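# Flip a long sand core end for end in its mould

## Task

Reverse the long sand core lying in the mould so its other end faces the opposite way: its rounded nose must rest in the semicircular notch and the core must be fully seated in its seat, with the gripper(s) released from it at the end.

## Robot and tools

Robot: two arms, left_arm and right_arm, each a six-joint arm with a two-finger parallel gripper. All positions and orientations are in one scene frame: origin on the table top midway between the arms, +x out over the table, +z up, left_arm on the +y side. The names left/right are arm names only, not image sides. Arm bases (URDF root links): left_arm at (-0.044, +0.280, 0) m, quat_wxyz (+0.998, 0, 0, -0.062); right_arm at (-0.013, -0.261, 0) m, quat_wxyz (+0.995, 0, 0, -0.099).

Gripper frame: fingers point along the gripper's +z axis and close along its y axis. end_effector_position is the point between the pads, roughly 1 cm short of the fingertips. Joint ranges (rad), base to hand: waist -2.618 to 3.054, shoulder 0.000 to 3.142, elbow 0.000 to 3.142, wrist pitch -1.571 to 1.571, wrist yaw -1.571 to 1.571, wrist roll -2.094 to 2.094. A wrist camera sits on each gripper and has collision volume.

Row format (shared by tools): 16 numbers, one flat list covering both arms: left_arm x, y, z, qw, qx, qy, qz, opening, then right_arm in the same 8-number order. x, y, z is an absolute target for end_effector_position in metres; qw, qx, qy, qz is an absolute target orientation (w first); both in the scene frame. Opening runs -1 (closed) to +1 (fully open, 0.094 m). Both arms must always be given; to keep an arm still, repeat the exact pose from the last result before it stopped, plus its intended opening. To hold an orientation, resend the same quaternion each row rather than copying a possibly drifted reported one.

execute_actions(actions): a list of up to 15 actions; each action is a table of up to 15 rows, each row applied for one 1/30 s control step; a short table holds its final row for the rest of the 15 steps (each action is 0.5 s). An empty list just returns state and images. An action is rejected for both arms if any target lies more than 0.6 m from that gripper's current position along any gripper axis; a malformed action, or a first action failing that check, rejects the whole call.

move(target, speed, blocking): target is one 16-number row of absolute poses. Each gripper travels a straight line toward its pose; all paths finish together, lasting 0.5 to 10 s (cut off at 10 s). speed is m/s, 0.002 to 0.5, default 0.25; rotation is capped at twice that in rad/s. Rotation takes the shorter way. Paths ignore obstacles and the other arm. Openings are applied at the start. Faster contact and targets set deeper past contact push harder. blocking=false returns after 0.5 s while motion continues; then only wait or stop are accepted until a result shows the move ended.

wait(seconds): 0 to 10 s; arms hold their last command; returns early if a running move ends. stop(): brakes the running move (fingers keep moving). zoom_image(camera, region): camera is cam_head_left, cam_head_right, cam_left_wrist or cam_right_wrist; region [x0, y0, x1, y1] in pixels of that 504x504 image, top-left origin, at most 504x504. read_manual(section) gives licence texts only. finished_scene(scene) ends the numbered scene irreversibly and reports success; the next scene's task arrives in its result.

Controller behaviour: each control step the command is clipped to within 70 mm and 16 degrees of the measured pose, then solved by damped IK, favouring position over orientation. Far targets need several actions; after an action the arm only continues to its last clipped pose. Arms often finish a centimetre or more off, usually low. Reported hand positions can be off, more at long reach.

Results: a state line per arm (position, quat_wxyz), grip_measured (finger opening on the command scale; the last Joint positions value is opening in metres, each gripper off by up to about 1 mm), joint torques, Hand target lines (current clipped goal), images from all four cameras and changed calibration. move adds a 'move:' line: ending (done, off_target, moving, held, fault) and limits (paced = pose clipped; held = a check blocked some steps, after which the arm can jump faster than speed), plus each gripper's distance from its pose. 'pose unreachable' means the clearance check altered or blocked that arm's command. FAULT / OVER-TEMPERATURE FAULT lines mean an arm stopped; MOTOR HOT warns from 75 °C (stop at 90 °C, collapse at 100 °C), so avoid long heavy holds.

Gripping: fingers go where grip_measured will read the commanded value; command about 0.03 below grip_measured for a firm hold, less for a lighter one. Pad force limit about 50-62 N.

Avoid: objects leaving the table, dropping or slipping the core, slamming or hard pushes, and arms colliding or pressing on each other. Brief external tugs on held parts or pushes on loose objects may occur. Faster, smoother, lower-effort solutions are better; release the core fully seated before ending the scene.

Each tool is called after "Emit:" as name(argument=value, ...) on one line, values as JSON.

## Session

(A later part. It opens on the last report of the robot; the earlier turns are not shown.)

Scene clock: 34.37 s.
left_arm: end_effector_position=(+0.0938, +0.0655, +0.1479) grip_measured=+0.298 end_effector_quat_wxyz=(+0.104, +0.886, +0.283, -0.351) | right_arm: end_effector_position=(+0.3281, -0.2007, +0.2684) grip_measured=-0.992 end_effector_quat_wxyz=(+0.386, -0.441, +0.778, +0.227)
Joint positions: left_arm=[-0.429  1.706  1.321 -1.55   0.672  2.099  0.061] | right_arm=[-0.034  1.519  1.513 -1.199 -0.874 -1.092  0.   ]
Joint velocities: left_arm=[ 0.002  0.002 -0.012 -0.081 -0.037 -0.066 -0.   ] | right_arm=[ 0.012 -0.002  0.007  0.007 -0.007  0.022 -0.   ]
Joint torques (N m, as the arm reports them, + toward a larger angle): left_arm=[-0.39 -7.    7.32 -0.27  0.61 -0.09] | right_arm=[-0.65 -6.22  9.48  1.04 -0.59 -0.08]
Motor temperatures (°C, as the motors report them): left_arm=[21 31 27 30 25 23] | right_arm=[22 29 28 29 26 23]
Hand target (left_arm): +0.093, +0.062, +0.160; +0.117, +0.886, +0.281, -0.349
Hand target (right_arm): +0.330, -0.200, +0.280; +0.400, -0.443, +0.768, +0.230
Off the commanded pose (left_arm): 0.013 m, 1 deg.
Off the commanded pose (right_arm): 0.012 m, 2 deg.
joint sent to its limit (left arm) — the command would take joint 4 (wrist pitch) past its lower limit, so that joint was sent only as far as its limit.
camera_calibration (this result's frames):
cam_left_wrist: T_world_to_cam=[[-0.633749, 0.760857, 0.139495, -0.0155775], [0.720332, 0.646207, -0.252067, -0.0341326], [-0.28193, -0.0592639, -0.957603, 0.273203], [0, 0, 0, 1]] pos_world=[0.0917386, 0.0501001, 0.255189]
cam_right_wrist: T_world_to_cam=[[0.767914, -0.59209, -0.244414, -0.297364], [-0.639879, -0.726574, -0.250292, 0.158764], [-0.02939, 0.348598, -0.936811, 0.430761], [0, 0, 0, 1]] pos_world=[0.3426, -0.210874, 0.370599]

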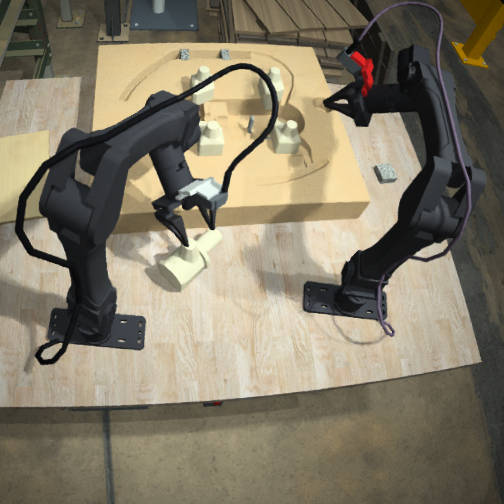

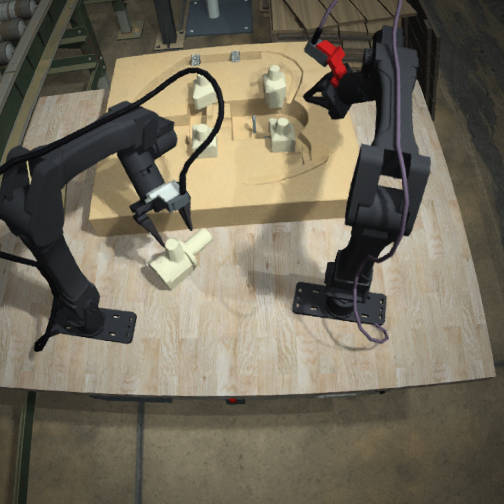

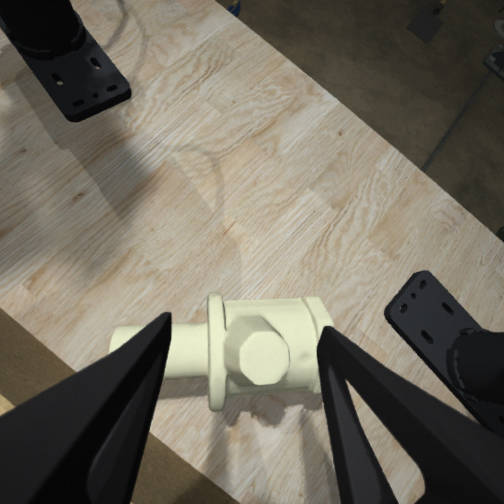

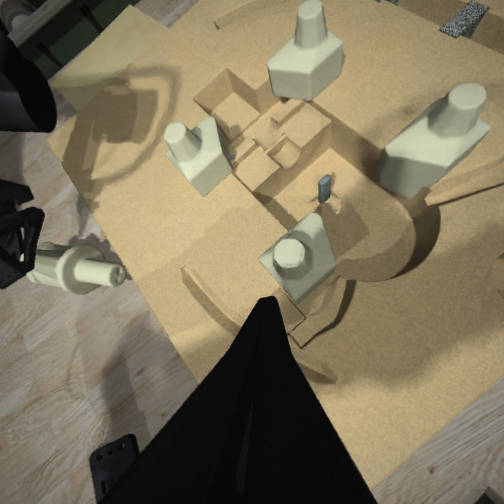

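Emit:
move(target=[0.09,0.075,0.19,0.3314,0.4620,0.8001,-0.1913,0.3,0.33,-0.2,0.28,0.3998,-0.4435,0.7681,0.2309,-1], speed=0.4)

Emit:
move(target=[0.089,0.081,0.16,0.3697,-0.2391,0.8924,0.0990,0.3,0.33,-0.2,0.28,0.3998,-0.4435,0.7681,0.2309,-1], speed=0.4)

Scene clock: 37.70 s.
left_arm: end_effector_position=(+0.0873, +0.0766, +0.1898) grip_measured=+0.298 end_effector_quat_wxyz=(+0.316, +0.470, +0.802, -0.187) | right_arm: end_effector_position=(+0.3281, -0.2008, +0.2683) grip_measured=-0.992 end_effector_quat_wxyz=(+0.386, -0.441, +0.778, +0.227)
Joint positions: left_arm=[-0.812  0.772  0.808 -0.859  0.087  0.09   0.061] | right_arm=[-0.034  1.519  1.513 -1.199 -0.874 -1.092  0.   ]
Joint velocities: left_arm=[-0.012  0.002  0.007 -0.037 -0.022 -0.022 -0.001] | right_arm=[-0.017 -0.007  0.002 -0.051 -0.007 -0.051  0.   ]
Joint torques (N m, as the arm reports them, + toward a larger angle): left_arm=[-0.85 -1.33  5.94  1.53 -0.04 -0.09] | right_arm=[-0.42 -6.42  9.59  1.01 -0.63 -0.07]
Motor temperatures (°C, as the motors report them): left_arm=[21 31 27 29 25 23] | right_arm=[22 29 28 29 26 23]
Hand target (left_arm): +0.087, +0.076, +0.192; +0.326, +0.468, +0.799, -0.190
Hand target (right_arm): +0.330, -0.200, +0.280; +0.400, -0.443, +0.768, +0.230
Off the commanded pose (left_arm): 0.003 m, 2 deg.
Off the commanded pose (right_arm): 0.012 m, 2 deg.
move: off_target (right_arm)
camera_calibration (this result's frames):
cam_left_wrist: T_world_to_cam=[[-0.823416, -0.55281, 0.128011, 0.0853652], [-0.565989, 0.784032, -0.254856, 0.076232], [0.040522, -0.282305, -0.958468, 0.301241], [0, 0, 0, 1]] pos_world=[0.101231, 0.0724643, 0.297231]
cam_right_wrist: T_world_to_cam=[[0.767813, -0.592279, -0.244272, -0.297453], [-0.639998, -0.726573, -0.249987, 0.158681], [-0.0294197, 0.348277, -0.93693, 0.430709], [0, 0, 0, 1]] pos_world=[0.342615, -0.210888, 0.370552]

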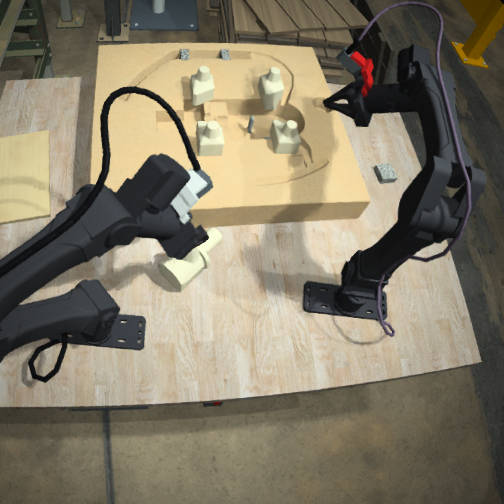

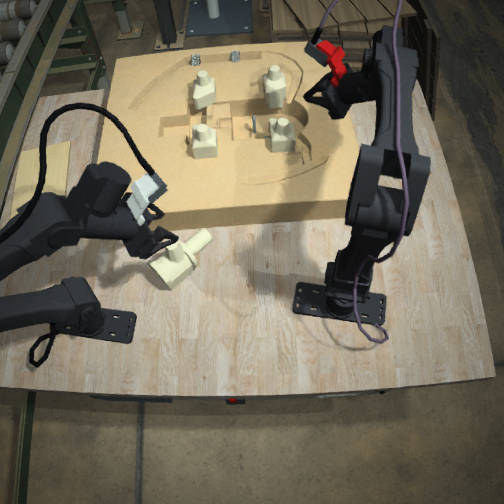

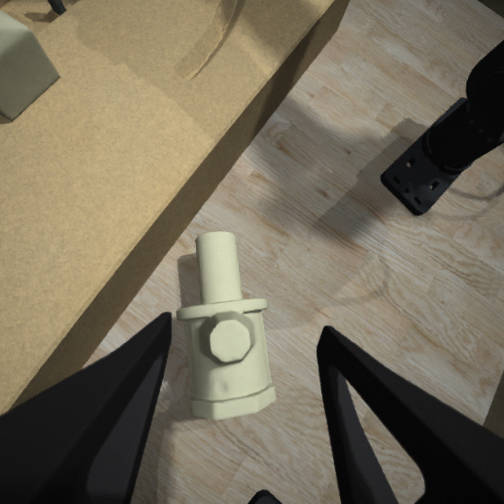

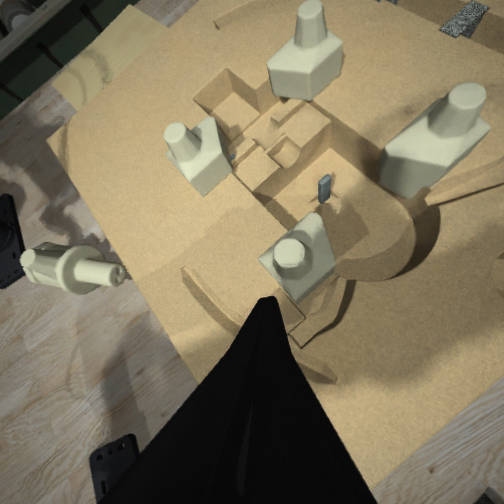

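Scene clock: 40.33 s.
left_arm: end_effector_position=(+0.0863, +0.0828, +0.1496) grip_measured=+0.298 end_effector_quat_wxyz=(+0.344, -0.223, +0.906, +0.102) | right_arm: end_effector_position=(+0.3281, -0.2008, +0.2683) grip_measured=-0.992 end_effector_quat_wxyz=(+0.386, -0.441, +0.778, +0.227)
Joint positions: left_arm=[-1.344  1.624  1.246 -1.55  -0.656 -2.074  0.061] | right_arm=[-0.034  1.519  1.513 -1.199 -0.874 -1.092  0.   ]
Joint velocities: left_arm=[-0.012 -0.002 -0.017  0.022 -0.037 -0.022 -0.   ] | right_arm=[ 0.002  0.002  0.012 -0.022  0.007  0.022  0.001]
Joint torques (N m, as the arm reports them, + toward a larger angle): left_arm=[ 0.8  -4.33  7.82 -0.28 -0.47 -0.11] | right_arm=[-0.52 -6.31  9.45  1.01 -0.6  -0.1 ]
Motor temperatures (°C, as the motors report them): left_arm=[21 30 27 29 25 23] | right_arm=[22 29 28 29 26 23]
Hand target (left_arm): +0.089, +0.081, +0.155; +0.346, -0.230, +0.904, +0.102
Hand target (right_arm): +0.330, -0.200, +0.280; +0.400, -0.443, +0.768, +0.230
Off the commanded pose (left_arm): 0.011 m, 4 deg.
Off the commanded pose (right_arm): 0.012 m, 2 deg.
joint sent to its limit (left arm) — the command would take joint 4 (wrist pitch) past its lower limit and joint 6 (wrist roll) past its lower limit, so those joints were sent only as far as their limits.
move: off_target (left_arm, right_arm)
camera_calibration (this result's frames):
cam_left_wrist: T_world_to_cam=[[0.544909, -0.833282, 0.0933546, 0.00348223], [-0.799656, -0.54993, -0.241097, 0.189087], [0.25224, 0.0567242, -0.966001, 0.219254], [0, 0, 0, 1]] pos_world=[0.0940022, 0.0944493, 0.257063]
cam_right_wrist: T_world_to_cam=[[0.767813, -0.592279, -0.244272, -0.297453], [-0.639998, -0.726573, -0.249987, 0.158681], [-0.0294197, 0.348277, -0.93693, 0.430709], [0, 0, 0, 1]] pos_world=[0.342615, -0.210888, 0.370552]

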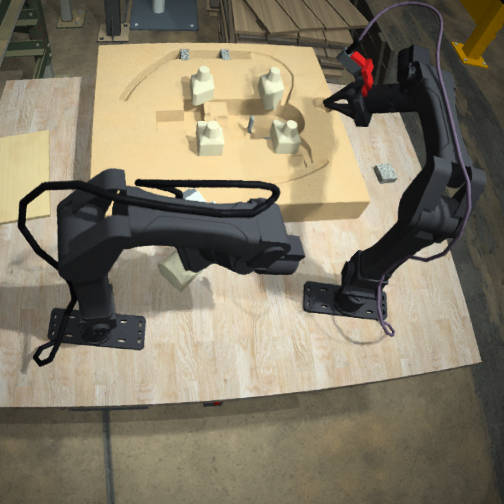

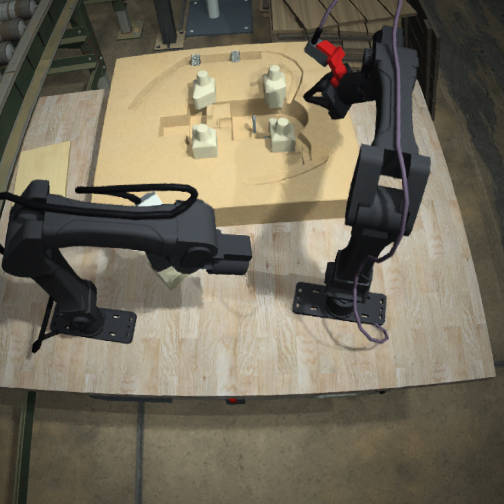

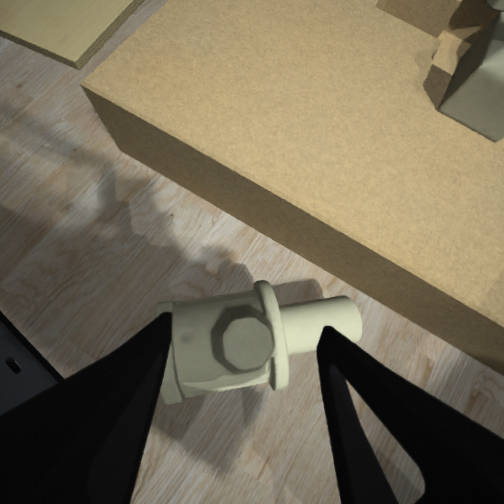

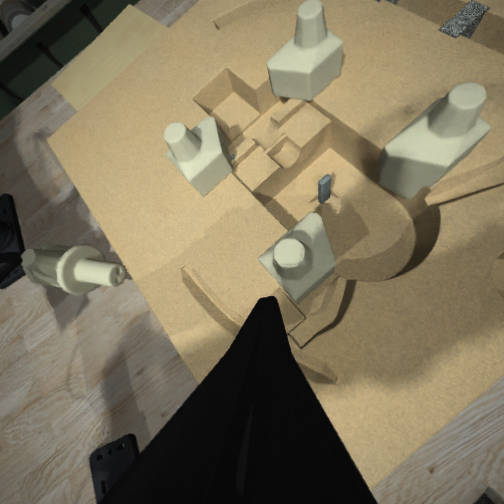

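Emit:
execute_actions(actions=[[[0.09,0.078,0.14,0.3736,-0.1999,0.9020,0.0828,0.3,0.33,-0.2,0.28,0.3998,-0.4435,0.7681,0.2309,-1]],[[0.09,0.078,0.115,0.3736,-0.1999,0.9020,0.0828,0.3,0.33,-0.2,0.28,0.3998,-0.4435,0.7681,0.2309,-1]],[[0.09,0.078,0.098,0.3736,-0.1999,0.9020,0.0828,0.3,0.33,-0.2,0.28,0.3998,-0.4435,0.7681,0.2309,-1]],[[0.09,0.078,0.098,0.3736,-0.1999,0.9020,0.0828,0.3,0.33,-0.2,0.28,0.3998,-0.4435,0.7681,0.2309,-1]]])

Scene clock: 42.67 s.
left_arm: end_effector_position=(+0.0895, +0.0758, +0.1004) grip_measured=+0.298 end_effector_quat_wxyz=(+0.365, -0.211, +0.903, +0.077) | right_arm: end_effector_position=(+0.3281, -0.2008, +0.2683) grip_measured=-0.992 end_effector_quat_wxyz=(+0.386, -0.441, +0.778, +0.227)
Joint positions: left_arm=[-1.366  1.657  1.068 -1.304 -0.707 -2.067  0.061] | right_arm=[-0.034  1.519  1.513 -1.199 -0.874 -1.092  0.   ]
Joint velocities: left_arm=[ 0.002 -0.002 -0.002  0.007  0.007 -0.066 -0.002] | right_arm=[-0.007  0.002 -0.022  0.037 -0.037 -0.022  0.   ]
Joint torques (N m, as the arm reports them, + toward a larger angle): left_arm=[-0.64 -4.59  3.78 -0.03 -0.62  0.05] | right_arm=[-0.59 -6.17  9.46  1.03 -0.61 -0.07]
Motor temperatures (°C, as the motors report them): left_arm=[21 30 27 29 25 23] | right_arm=[22 29 28 29 26 23]
Hand target (left_arm): +0.090, +0.078, +0.098; +0.373, -0.200, +0.902, +0.083
Hand target (right_arm): +0.330, -0.200, +0.280; +0.400, -0.443, +0.768, +0.230
Off the commanded pose (left_arm): 0.003 m, 2 deg.
Off the commanded pose (right_arm): 0.012 m, 2 deg.
camera_calibration (this result's frames):
cam_left_wrist: T_world_to_cam=[[0.502512, -0.852836, 0.14196, 0.000890205], [-0.810459, -0.521845, -0.266146, 0.177308], [0.30106, 0.0186893, -0.953422, 0.168622], [0, 0, 0, 1]] pos_world=[0.0924881, 0.0901348, 0.207831]
cam_right_wrist: T_world_to_cam=[[0.767813, -0.592279, -0.244272, -0.297453], [-0.639998, -0.726573, -0.249987, 0.158681], [-0.0294197, 0.348277, -0.93693, 0.430709], [0, 0, 0, 1]] pos_world=[0.342615, -0.210888, 0.370552]

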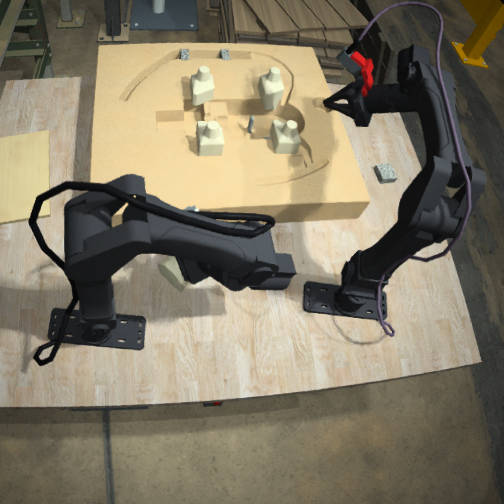

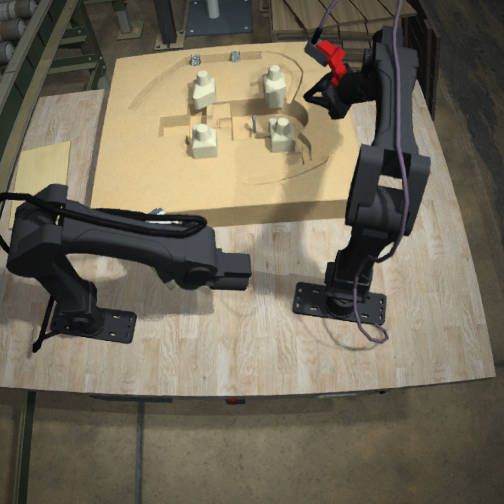

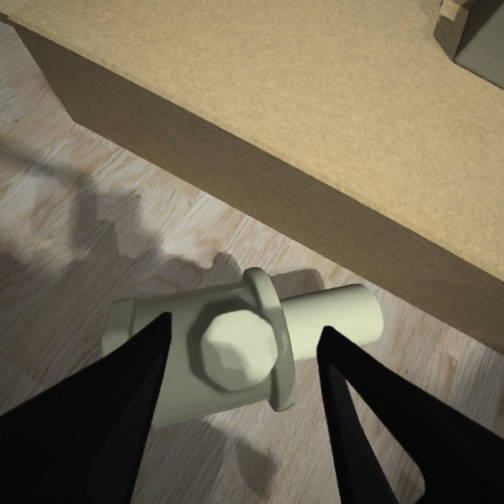

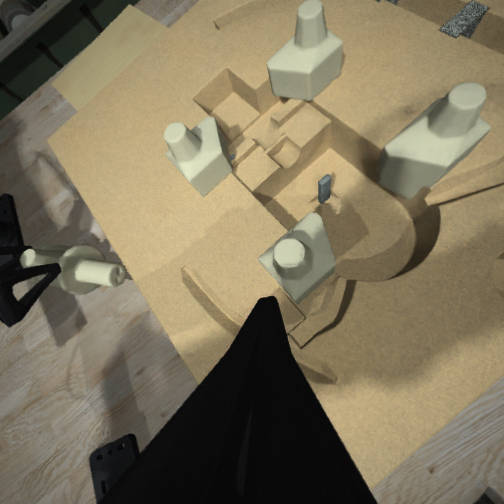

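Emit:
execute_actions(actions=[[[0.094,0.080,0.090,0.3736,-0.1999,0.9020,0.0828,0.3,0.33,-0.2,0.28,0.3998,-0.4435,0.7681,0.2309,-1]],[[0.094,0.080,0.086,0.3736,-0.1999,0.9020,0.0828,0.1,0.33,-0.2,0.28,0.3998,-0.4435,0.7681,0.2309,-1]],[[0.094,0.080,0.086,0.3736,-0.1999,0.9020,0.0828,0.1,0.33,-0.2,0.28,0.3998,-0.4435,0.7681,0.2309,-1]]])

Scene clock: 44.43 s.
left_arm: end_effector_position=(+0.0898, +0.0750, +0.0902) grip_measured=+0.102 end_effector_quat_wxyz=(+0.364, -0.206, +0.906, +0.070) | right_arm: end_effector_position=(+0.3281, -0.2008, +0.2683) grip_measured=-0.992 end_effector_quat_wxyz=(+0.386, -0.441, +0.778, +0.227)
Joint positions: left_arm=[-1.366  1.657  1.029 -1.243 -0.709 -2.047  0.052] | right_arm=[-0.034  1.519  1.513 -1.199 -0.874 -1.092  0.   ]
Joint velocities: left_arm=[ 0.002  0.007  0.002 -0.007 -0.022  0.037 -0.001] | right_arm=[ 0.007  0.017 -0.002 -0.022 -0.037 -0.037 -0.001]
Joint torques (N m, as the arm reports them, + toward a larger angle): left_arm=[ 0.9  -4.06  3.54  0.02 -0.66  0.05] | right_arm=[-0.57 -6.29  9.51  1.02 -0.61 -0.12]
Motor temperatures (°C, as the motors report them): left_arm=[21 30 26 29 25 23] | right_arm=[22 29 28 28 26 23]
Hand target (left_arm): +0.094, +0.080, +0.086; +0.373, -0.200, +0.902, +0.083
Hand target (right_arm): +0.330, -0.200, +0.280; +0.400, -0.443, +0.768, +0.230
Off the commanded pose (left_arm): 0.008 m, 2 deg.
Off the commanded pose (right_arm): 0.012 m, 2 deg.
camera_calibration (this result's frames):
cam_left_wrist: T_world_to_cam=[[0.490034, -0.858931, 0.148675, 0.00246123], [-0.818718, -0.512061, -0.259796, 0.173861], [0.299278, 0.00558581, -0.95415, 0.159994], [0, 0, 0, 1]] pos_world=[0.0932548, 0.0902479, 0.197461]
cam_right_wrist: T_world_to_cam=[[0.767813, -0.592279, -0.244272, -0.297453], [-0.639998, -0.726573, -0.249987, 0.158681], [-0.0294197, 0.348277, -0.93693, 0.430709], [0, 0, 0, 1]] pos_world=[0.342615, -0.210888, 0.370552]

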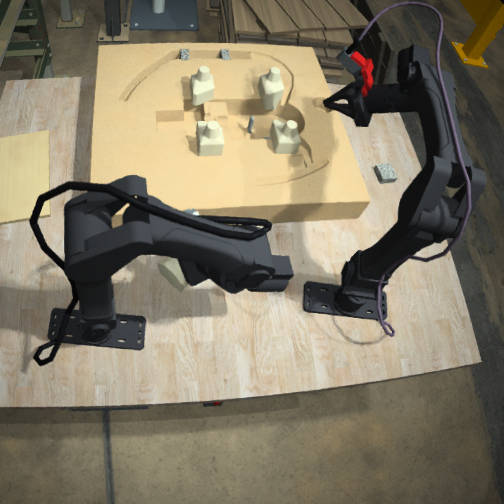

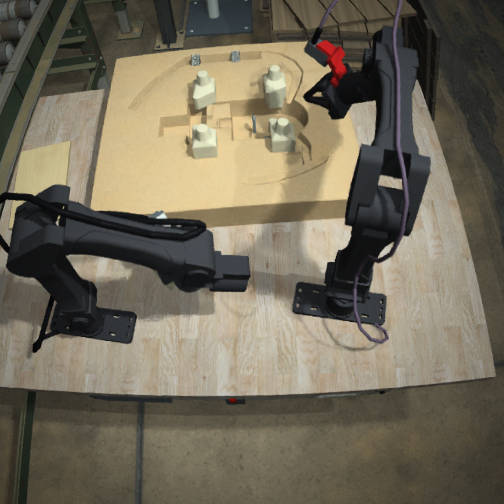

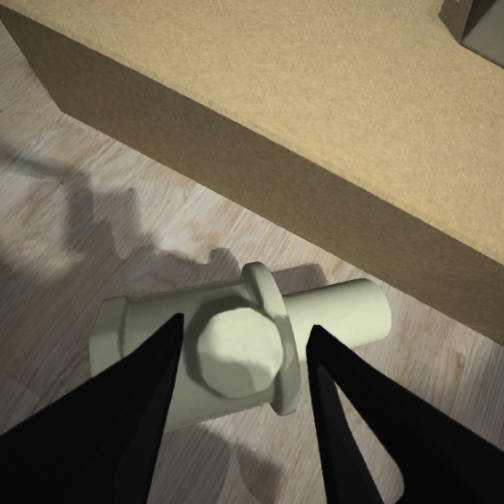

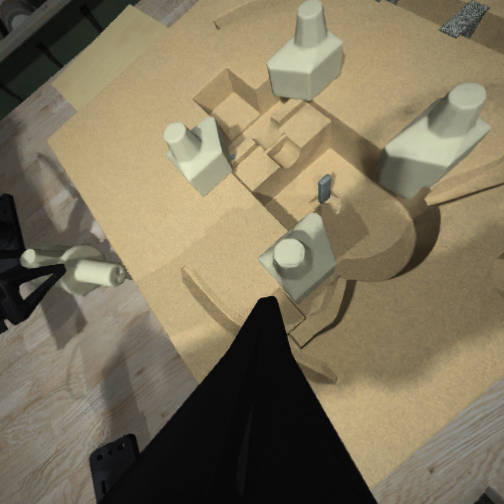

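Emit:
execute_actions(actions=[[[0.100,0.083,0.088,0.3736,-0.1999,0.9020,0.0828,0.1,0.33,-0.2,0.28,0.3998,-0.4435,0.7681,0.2309,-1]],[[0.100,0.083,0.088,0.3736,-0.1999,0.9020,0.0828,0.1,0.33,-0.2,0.28,0.3998,-0.4435,0.7681,0.2309,-1]]])

Scene clock: 45.67 s.
left_arm: end_effector_position=(+0.0961, +0.0770, +0.0902) grip_measured=+0.102 end_effector_quat_wxyz=(+0.363, -0.205, +0.906, +0.076) | right_arm: end_effector_position=(+0.3281, -0.2008, +0.2683) grip_measured=-0.992 end_effector_quat_wxyz=(+0.386, -0.441, +0.778, +0.227)
Joint positions: left_arm=[-1.338  1.657  1.029 -1.235 -0.713 -2.016  0.052] | right_arm=[-0.034  1.519  1.513 -1.199 -0.874 -1.092  0.   ]
Joint velocities: left_arm=[-0.007 -0.012 -0.002 -0.007  0.022 -0.051  0.001] | right_arm=[-0.007 -0.007 -0.027 -0.081  0.022 -0.022 -0.   ]
Joint torques (N m, as the arm reports them, + toward a larger angle): left_arm=[ 0.57 -5.07  2.86  0.05 -0.71  0.04] | right_arm=[-0.58 -6.31  9.44  1.01 -0.61 -0.04]
Motor temperatures (°C, as the motors report them): left_arm=[21 30 26 29 25 23] | right_arm=[22 29 28 28 26 23]
Hand target (left_arm): +0.100, +0.083, +0.088; +0.374, -0.200, +0.902, +0.083
Hand target (right_arm): +0.330, -0.200, +0.280; +0.400, -0.443, +0.768, +0.230
Off the commanded pose (left_arm): 0.007 m, 2 deg.
Off the commanded pose (right_arm): 0.012 m, 2 deg.
camera_calibration (this result's frames):
cam_left_wrist: T_world_to_cam=[[0.493894, -0.858621, 0.137256, 0.00168876], [-0.817758, -0.512319, -0.262298, 0.180204], [0.295533, 0.0173053, -0.955176, 0.157578], [0, 0, 0, 1]] pos_world=[0.0999595, 0.0910449, 0.19755]
cam_right_wrist: T_world_to_cam=[[0.767813, -0.592279, -0.244272, -0.297453], [-0.639998, -0.726573, -0.249987, 0.158681], [-0.0294197, 0.348277, -0.93693, 0.430709], [0, 0, 0, 1]] pos_world=[0.342615, -0.210888, 0.370552]

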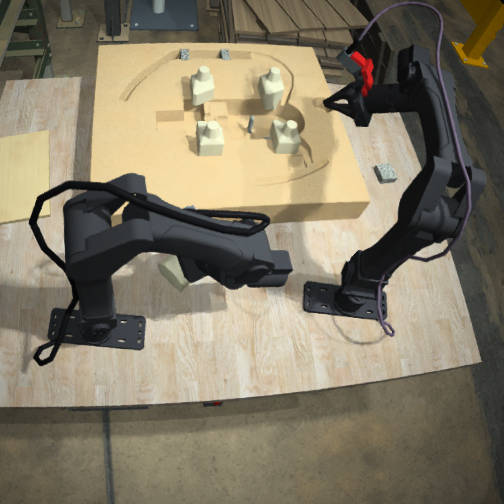

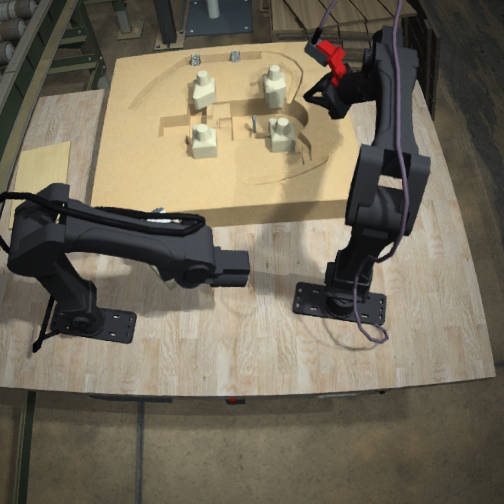

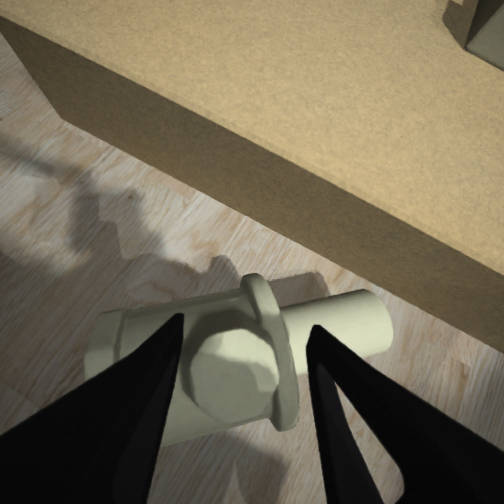

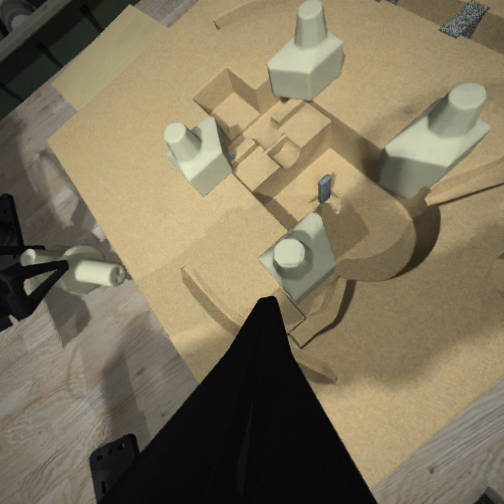

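Emit:
execute_actions(actions=[[[0.097,0.078,0.090,0.3736,-0.1999,0.9020,0.0828,-0.4,0.33,-0.2,0.28,0.3998,-0.4435,0.7681,0.2309,-1]],[[0.097,0.078,0.090,0.3736,-0.1999,0.9020,0.0828,-0.4,0.33,-0.2,0.28,0.3998,-0.4435,0.7681,0.2309,-1]],[[0.095,0.078,0.13,0.3736,-0.1999,0.9020,0.0828,-0.4,0.33,-0.2,0.28,0.3998,-0.4435,0.7681,0.2309,-1]]])

Emit:
move(target=[0.09,0.11,0.28,0.4346,0.1173,0.8911,-0.0572,-0.4,0.33,-0.2,0.28,0.3998,-0.4435,0.7681,0.2309,-1], speed=0.2)

Scene clock: 47.80 s.
left_arm: end_effector_position=(+0.0872, +0.0769, +0.1005) grip_measured=-0.246 end_effector_quat_wxyz=(+0.340, -0.211, +0.912, +0.090) | right_arm: end_effector_position=(+0.3281, -0.2008, +0.2683) grip_measured=-0.992 end_effector_quat_wxyz=(+0.386, -0.441, +0.778, +0.227)
Joint positions: left_arm=[-1.344  1.656  1.091 -1.322 -0.658 -2.032  0.035] | right_arm=[-0.034  1.519  1.513 -1.199 -0.874 -1.092  0.   ]
Joint velocities: left_arm=[ 0.007  0.002 -0.002 -0.066  0.066 -0.095 -0.   ] | right_arm=[ 0.002 -0.022  0.002 -0.022 -0.095  0.051 -0.   ]
Joint torques (N m, as the arm reports them, + toward a larger angle): left_arm=[-0.88 -7.31  8.88 -0.66 -1.29 -0.01] | right_arm=[-0.55 -6.32  9.62  1.   -0.65 -0.06]
Motor temperatures (°C, as the motors report them): left_arm=[21 30 26 29 25 23] | right_arm=[22 29 29 28 26 23]
Hand target (left_arm): +0.095, +0.078, +0.128; +0.372, -0.200, +0.903, +0.082
Hand target (right_arm): +0.330, -0.200, +0.280; +0.400, -0.443, +0.768, +0.230
Off the commanded pose (left_arm): 0.031 m, 4 deg.
Off the commanded pose (right_arm): 0.012 m, 2 deg.
camera_calibration (this result's frames):
cam_left_wrist: T_world_to_cam=[[0.518975, -0.84851, 0.103418, 0.00502348], [-0.818478, -0.528167, -0.226128, 0.173136], [0.246494, 0.0327097, -0.968592, 0.174536], [0, 0, 0, 1]] pos_world=[0.0960791, 0.0899984, 0.207686]
cam_right_wrist: T_world_to_cam=[[0.767813, -0.592279, -0.244272, -0.297453], [-0.639998, -0.726573, -0.249987, 0.158681], [-0.0294197, 0.348277, -0.93693, 0.430709], [0, 0, 0, 1]] pos_world=[0.342615, -0.210888, 0.370552]

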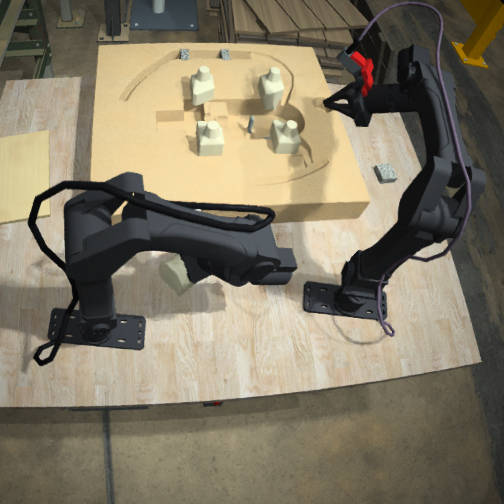

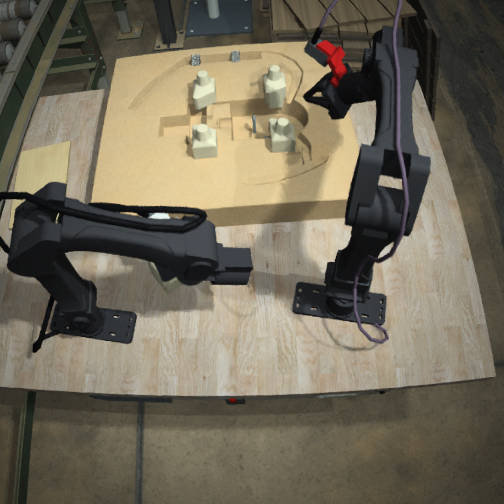

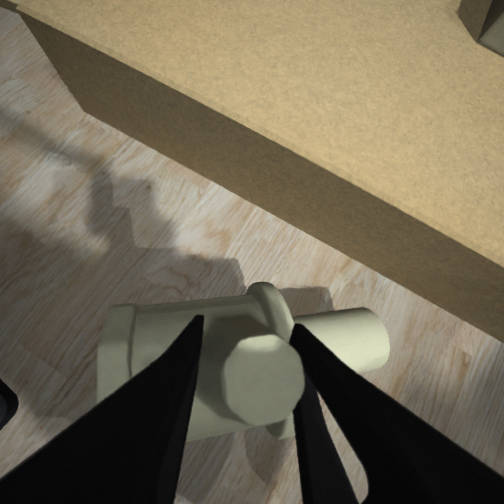

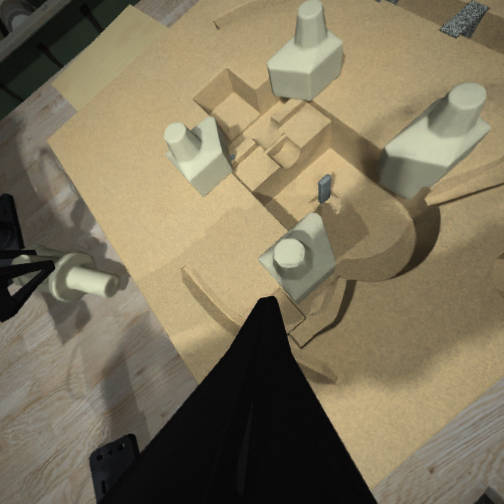

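Scene clock: 50.33 s.
left_arm: end_effector_position=(+0.0772, +0.1132, +0.2477) grip_measured=-0.246 end_effector_quat_wxyz=(+0.387, +0.138, +0.911, -0.024) | right_arm: end_effector_position=(+0.3281, -0.2008, +0.2683) grip_measured=-0.992 end_effector_quat_wxyz=(+0.386, -0.441, +0.778, +0.227)
Joint positions: left_arm=[-1.475  1.066  1.198 -1.517 -0.78  -1.222  0.035] | right_arm=[-0.034  1.519  1.513 -1.199 -0.874 -1.092  0.   ]
Joint velocities: left_arm=[-0.002 -0.002 -0.017  0.007 -0.022  0.066 -0.001] | right_arm=[-0.007  0.012  0.007 -0.007 -0.051  0.095 -0.001]
Joint torques (N m, as the arm reports them, + toward a larger angle): left_arm=[-0.4  -3.51 10.12  0.67 -1.67  0.12] | right_arm=[-0.57 -6.25  9.42  1.   -0.65 -0.11]
Motor temperatures (°C, as the motors report them): left_arm=[21 30 27 29 25 23] | right_arm=[22 29 29 28 26 23]
Hand target (left_arm): +0.088, +0.116, +0.279; +0.435, +0.118, +0.891, -0.055
Hand target (right_arm): +0.330, -0.200, +0.280; +0.400, -0.443, +0.768, +0.230
Off the commanded pose (left_arm): 0.035 m, 7 deg.
Off the commanded pose (right_arm): 0.012 m, 2 deg.
move: off_target (left_arm, right_arm)
camera_calibration (this result's frames):
cam_left_wrist: T_world_to_cam=[[-0.196487, -0.978249, 0.0664921, 0.104839], [-0.938184, 0.167865, -0.302709, 0.166926], [0.284963, -0.12186, -0.950761, 0.328548], [0, 0, 0, 1]] pos_world=[0.0835828, 0.114575, 0.355929]
cam_right_wrist: T_world_to_cam=[[0.767813, -0.592279, -0.244272, -0.297453], [-0.639998, -0.726573, -0.249987, 0.158681], [-0.0294197, 0.348277, -0.93693, 0.430709], [0, 0, 0, 1]] pos_world=[0.342615, -0.210888, 0.370552]

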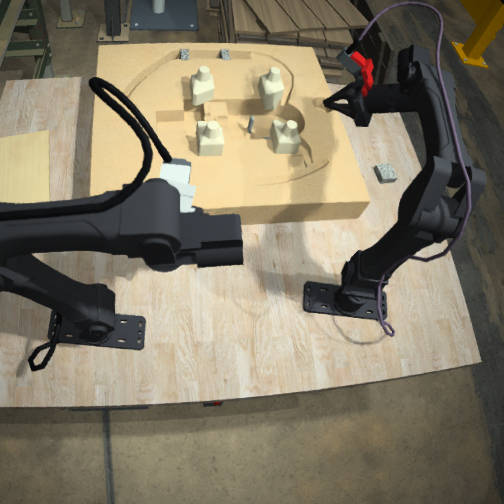

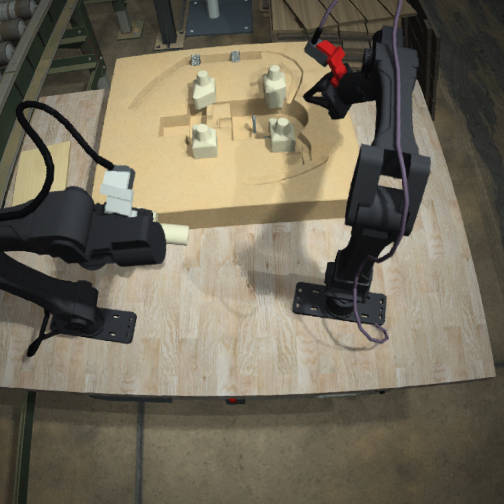

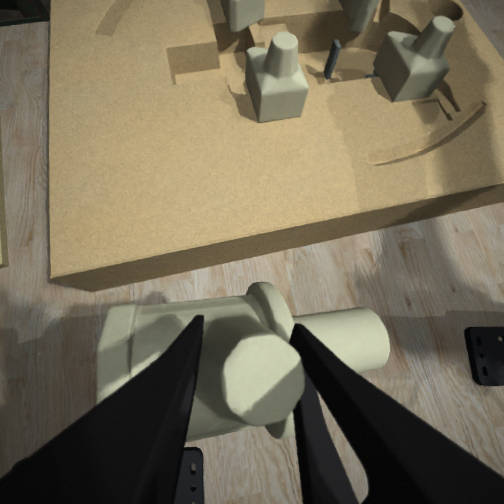

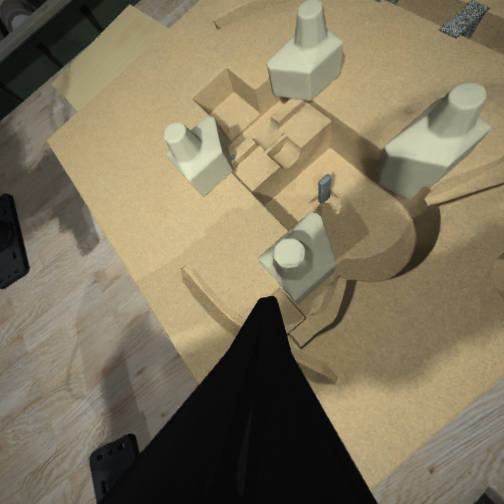

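Emit:
move(target=[0.40,0.17,0.33,0.4639,0.0568,0.8785,-0.0980,-0.4,0.33,-0.2,0.28,0.3998,-0.4435,0.7681,0.2309,-1], speed=0.2)

Scene clock: 53.33 s.
left_arm: end_effector_position=(+0.3707, +0.1758, +0.2678) grip_measured=-0.245 end_effector_quat_wxyz=(+0.374, +0.064, +0.922, -0.074) | right_arm: end_effector_position=(+0.3281, -0.2008, +0.2683) grip_measured=-0.992 end_effector_quat_wxyz=(+0.386, -0.441, +0.778, +0.227)
Joint positions: left_arm=[-0.118  1.526  1.533 -0.795  0.016 -0.109  0.035] | right_arm=[-0.034  1.519  1.513 -1.199 -0.874 -1.092  0.   ]
Joint velocities: left_arm=[-0.017  0.002  0.007  0.007  0.022  0.022  0.   ] | right_arm=[-0.012  0.002  0.012  0.037 -0.051 -0.037  0.   ]
Joint torques (N m, as the arm reports them, + toward a larger angle): left_arm=[ 0.26 -7.69 13.23  2.44  0.05  0.02] | right_arm=[-0.56 -6.33  9.38  1.   -0.58 -0.1 ]
Motor temperatures (°C, as the motors report them): left_arm=[21 30 27 29 25 23] | right_arm=[22 29 29 28 26 23]
Hand target (left_arm): +0.389, +0.172, +0.338; +0.476, +0.064, +0.872, -0.093
Hand target (right_arm): +0.330, -0.200, +0.280; +0.400, -0.443, +0.768, +0.230
Off the commanded pose (left_arm): 0.069 m, 12 deg.
Off the commanded pose (right_arm): 0.012 m, 2 deg.
move: off_target (left_arm, right_arm); limits=paced
camera_calibration (this result's frames):
cam_left_wrist: T_world_to_cam=[[-0.0930128, -0.972235, 0.214727, 0.143319], [-0.962266, 0.0323878, -0.270178, 0.461888], [0.255722, -0.231754, -0.938561, 0.298529], [0, 0, 0, 1]] pos_world=[0.38145, 0.193566, 0.374205]
cam_right_wrist: T_world_to_cam=[[0.767813, -0.592279, -0.244272, -0.297453], [-0.639998, -0.726573, -0.249987, 0.158681], [-0.0294197, 0.348277, -0.93693, 0.430709], [0, 0, 0, 1]] pos_world=[0.342615, -0.210888, 0.370552]

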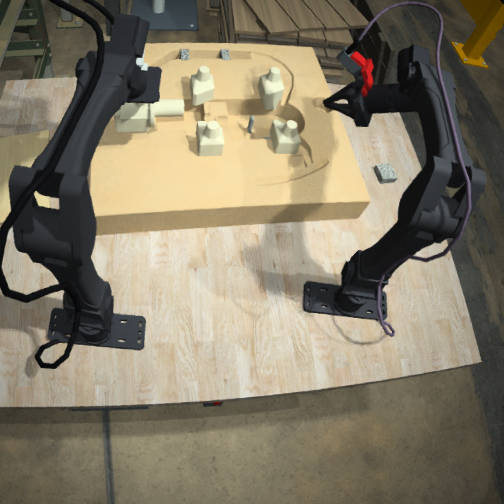

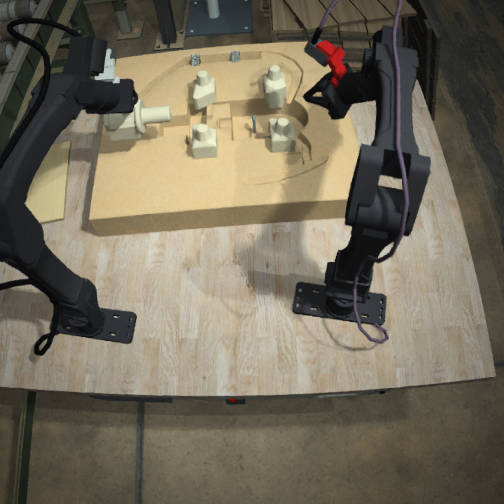

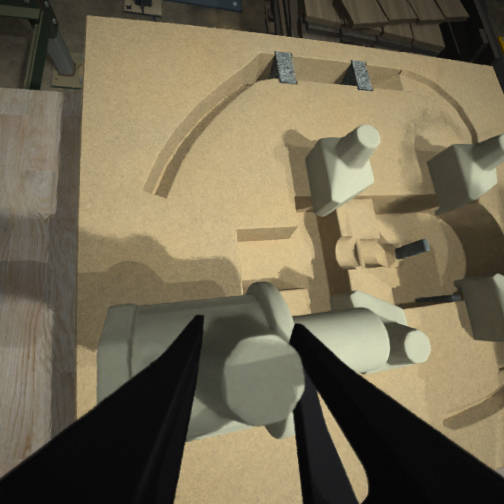

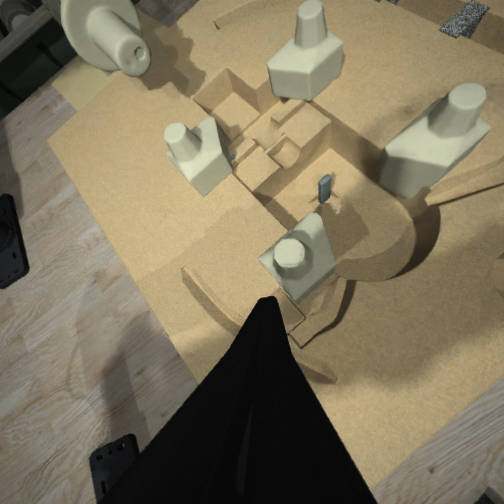

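Emit:
zoom_image(camera="cam_head_right", region=[80, 60, 300, 170])

Region (80, 60, 300, 170) of cam_head_right's 504x504 image, scaled by 2.291, with more detail than that image has.

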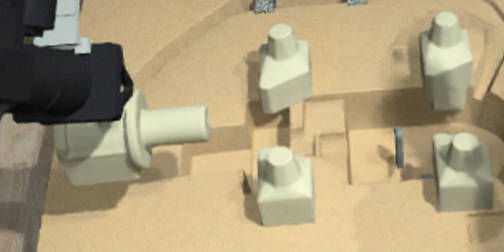

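Emit:
move(target=[0.468,0.078,0.335,0.4639,0.0568,0.8785,-0.0980,-0.4,0.31,-0.2,0.28,0.3998,-0.4435,0.7681,0.2309,-1], speed=0.1)

Scene clock: 56.27 s.
left_arm: end_effector_position=(+0.4425, +0.0878, +0.2629) grip_measured=-0.245 end_effector_quat_wxyz=(+0.363, +0.069, +0.927, -0.071) | right_arm: end_effector_position=(+0.3168, -0.2023, +0.2721) grip_measured=-0.992 end_effector_quat_wxyz=(+0.388, -0.443, +0.776, +0.225)
Joint positions: left_arm=[-0.288  1.937  2.013 -0.895 -0.1   -0.223  0.035] | right_arm=[-0.05   1.484  1.496 -1.23  -0.881 -1.119  0.   ]
Joint velocities: left_arm=[-0.002 -0.017  0.007 -0.037 -0.051 -0.022 -0.001] | right_arm=[ 0.002  0.007  0.017 -0.051 -0.037 -0.051  0.   ]
Joint torques (N m, as the arm reports them, + toward a larger angle): left_arm=[ -0.61 -11.52  12.79   2.3   -0.31  -0.06] | right_arm=[-0.76 -8.55  6.21  0.96 -0.64 -0.1 ]
Motor temperatures (°C, as the motors report them): left_arm=[21 30 28 30 25 23] | right_arm=[22 29 29 28 26 23]
Hand target (left_arm): +0.456, +0.083, +0.337; +0.462, +0.056, +0.880, -0.099
Hand target (right_arm): +0.310, -0.200, +0.280; +0.400, -0.443, +0.768, +0.231
Off the commanded pose (left_arm): 0.077 m, 13 deg.
Off the commanded pose (right_arm): 0.011 m, 2 deg.
move: off_target (left_arm, right_arm)
camera_calibration (this result's frames):
cam_left_wrist: T_world_to_cam=[[-0.095856, -0.973996, 0.205287, 0.0693719], [-0.967934, 0.0430989, -0.247478, 0.528114], [0.232195, -0.222427, -0.946896, 0.266924], [0, 0, 0, 1]] pos_world=[0.455851, 0.104178, 0.369205]
cam_right_wrist: T_world_to_cam=[[0.770911, -0.590976, -0.237579, -0.291275], [-0.636517, -0.728439, -0.253422, 0.150648], [-0.0232959, 0.346589, -0.937728, 0.432364], [0, 0, 0, 1]] pos_world=[0.330509, -0.212251, 0.374416]

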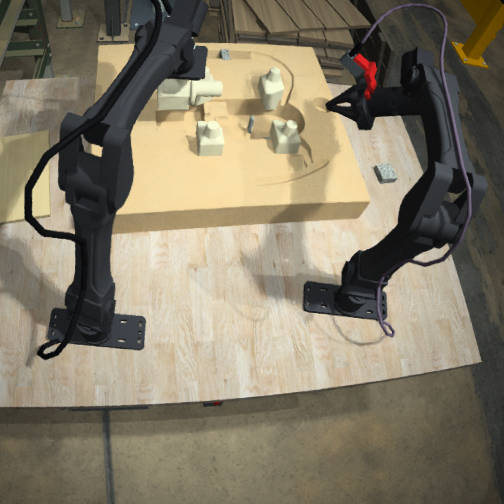

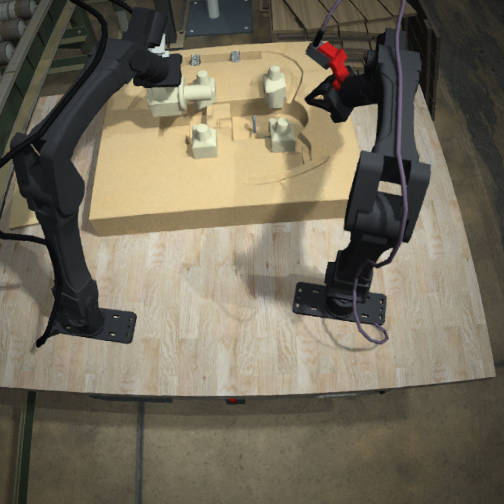

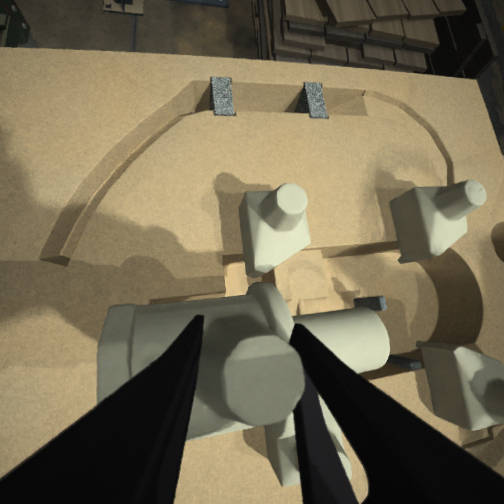

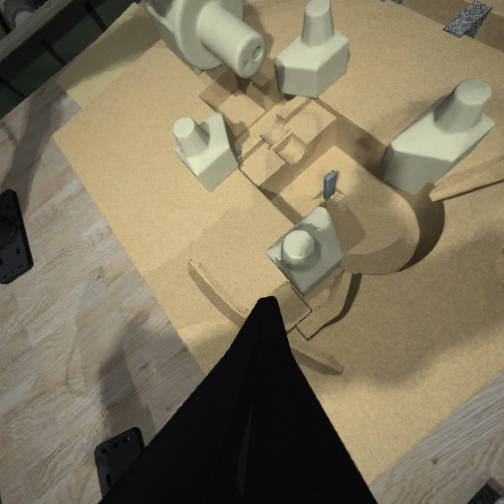

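Emit:
execute_actions(actions=[])

Scene clock: 56.80 s.
left_arm: end_effector_position=(+0.4426, +0.0878, +0.2629) grip_measured=-0.245 end_effector_quat_wxyz=(+0.363, +0.069, +0.927, -0.070) | right_arm: end_effector_position=(+0.3168, -0.2023, +0.2721) grip_measured=-0.992 end_effector_quat_wxyz=(+0.388, -0.443, +0.776, +0.225)
Joint positions: left_arm=[-0.288  1.937  2.013 -0.895 -0.1   -0.223  0.035] | right_arm=[-0.05   1.484  1.496 -1.23  -0.881 -1.12   0.   ]
Joint velocities: left_arm=[-0.007 -0.002  0.012  0.051  0.037 -0.051  0.001] | right_arm=[-0.002 -0.007 -0.022 -0.037 -0.007  0.066  0.   ]
Joint torques (N m, as the arm reports them, + toward a larger angle): left_arm=[ -0.57 -11.47  12.76   2.32  -0.3   -0.08] | right_arm=[-0.5  -8.52  6.4   1.03 -0.63 -0.08]
Motor temperatures (°C, as the motors report them): left_arm=[21 30 28 31 25 23] | right_arm=[22 29 29 28 26 23]
Hand target (left_arm): +0.456, +0.083, +0.337; +0.462, +0.056, +0.879, -0.099
Hand target (right_arm): +0.310, -0.200, +0.280; +0.400, -0.443, +0.768, +0.231
Off the commanded pose (left_arm): 0.077 m, 13 deg.
Off the commanded pose (right_arm): 0.011 m, 2 deg.
camera_calibration (this result's frames):
cam_left_wrist: T_world_to_cam=[[-0.095625, -0.974074, 0.205028, 0.069408], [-0.967918, 0.0429098, -0.247575, 0.52817], [0.232359, -0.222125, -0.946927, 0.266847], [0, 0, 0, 1]] pos_world=[0.455858, 0.104218, 0.369216]
cam_right_wrist: T_world_to_cam=[[0.771108, -0.590837, -0.237285, -0.291389], [-0.636284, -0.728623, -0.253478, 0.150552], [-0.0231269, 0.34644, -0.937787, 0.432296], [0, 0, 0, 1]] pos_world=[0.330484, -0.212232, 0.374421]

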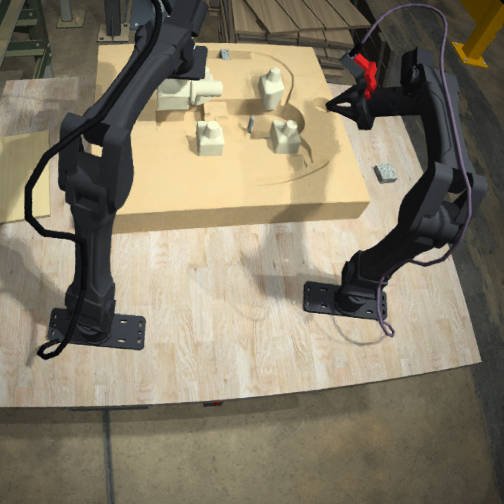

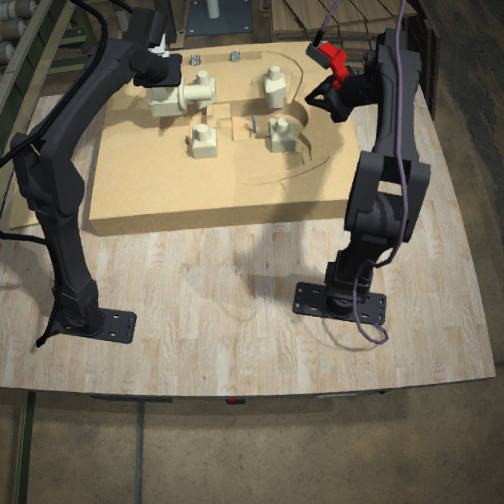

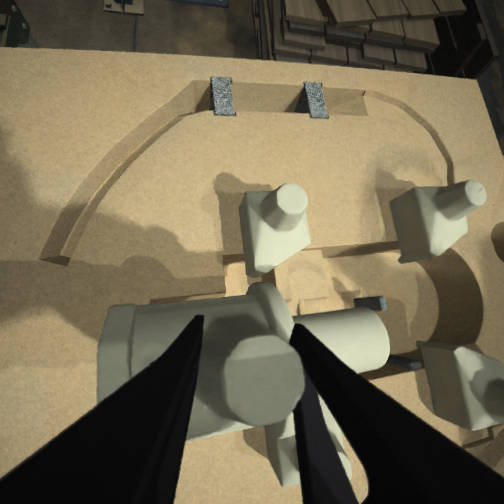

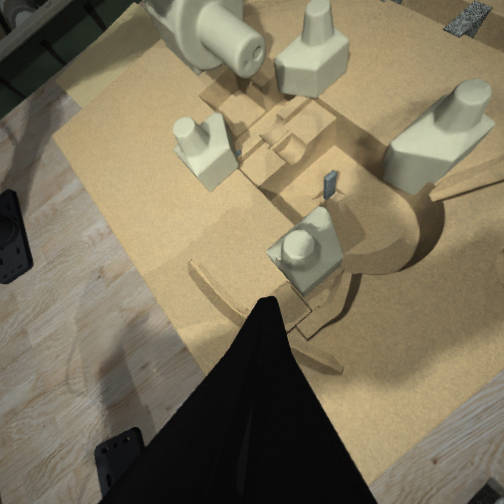

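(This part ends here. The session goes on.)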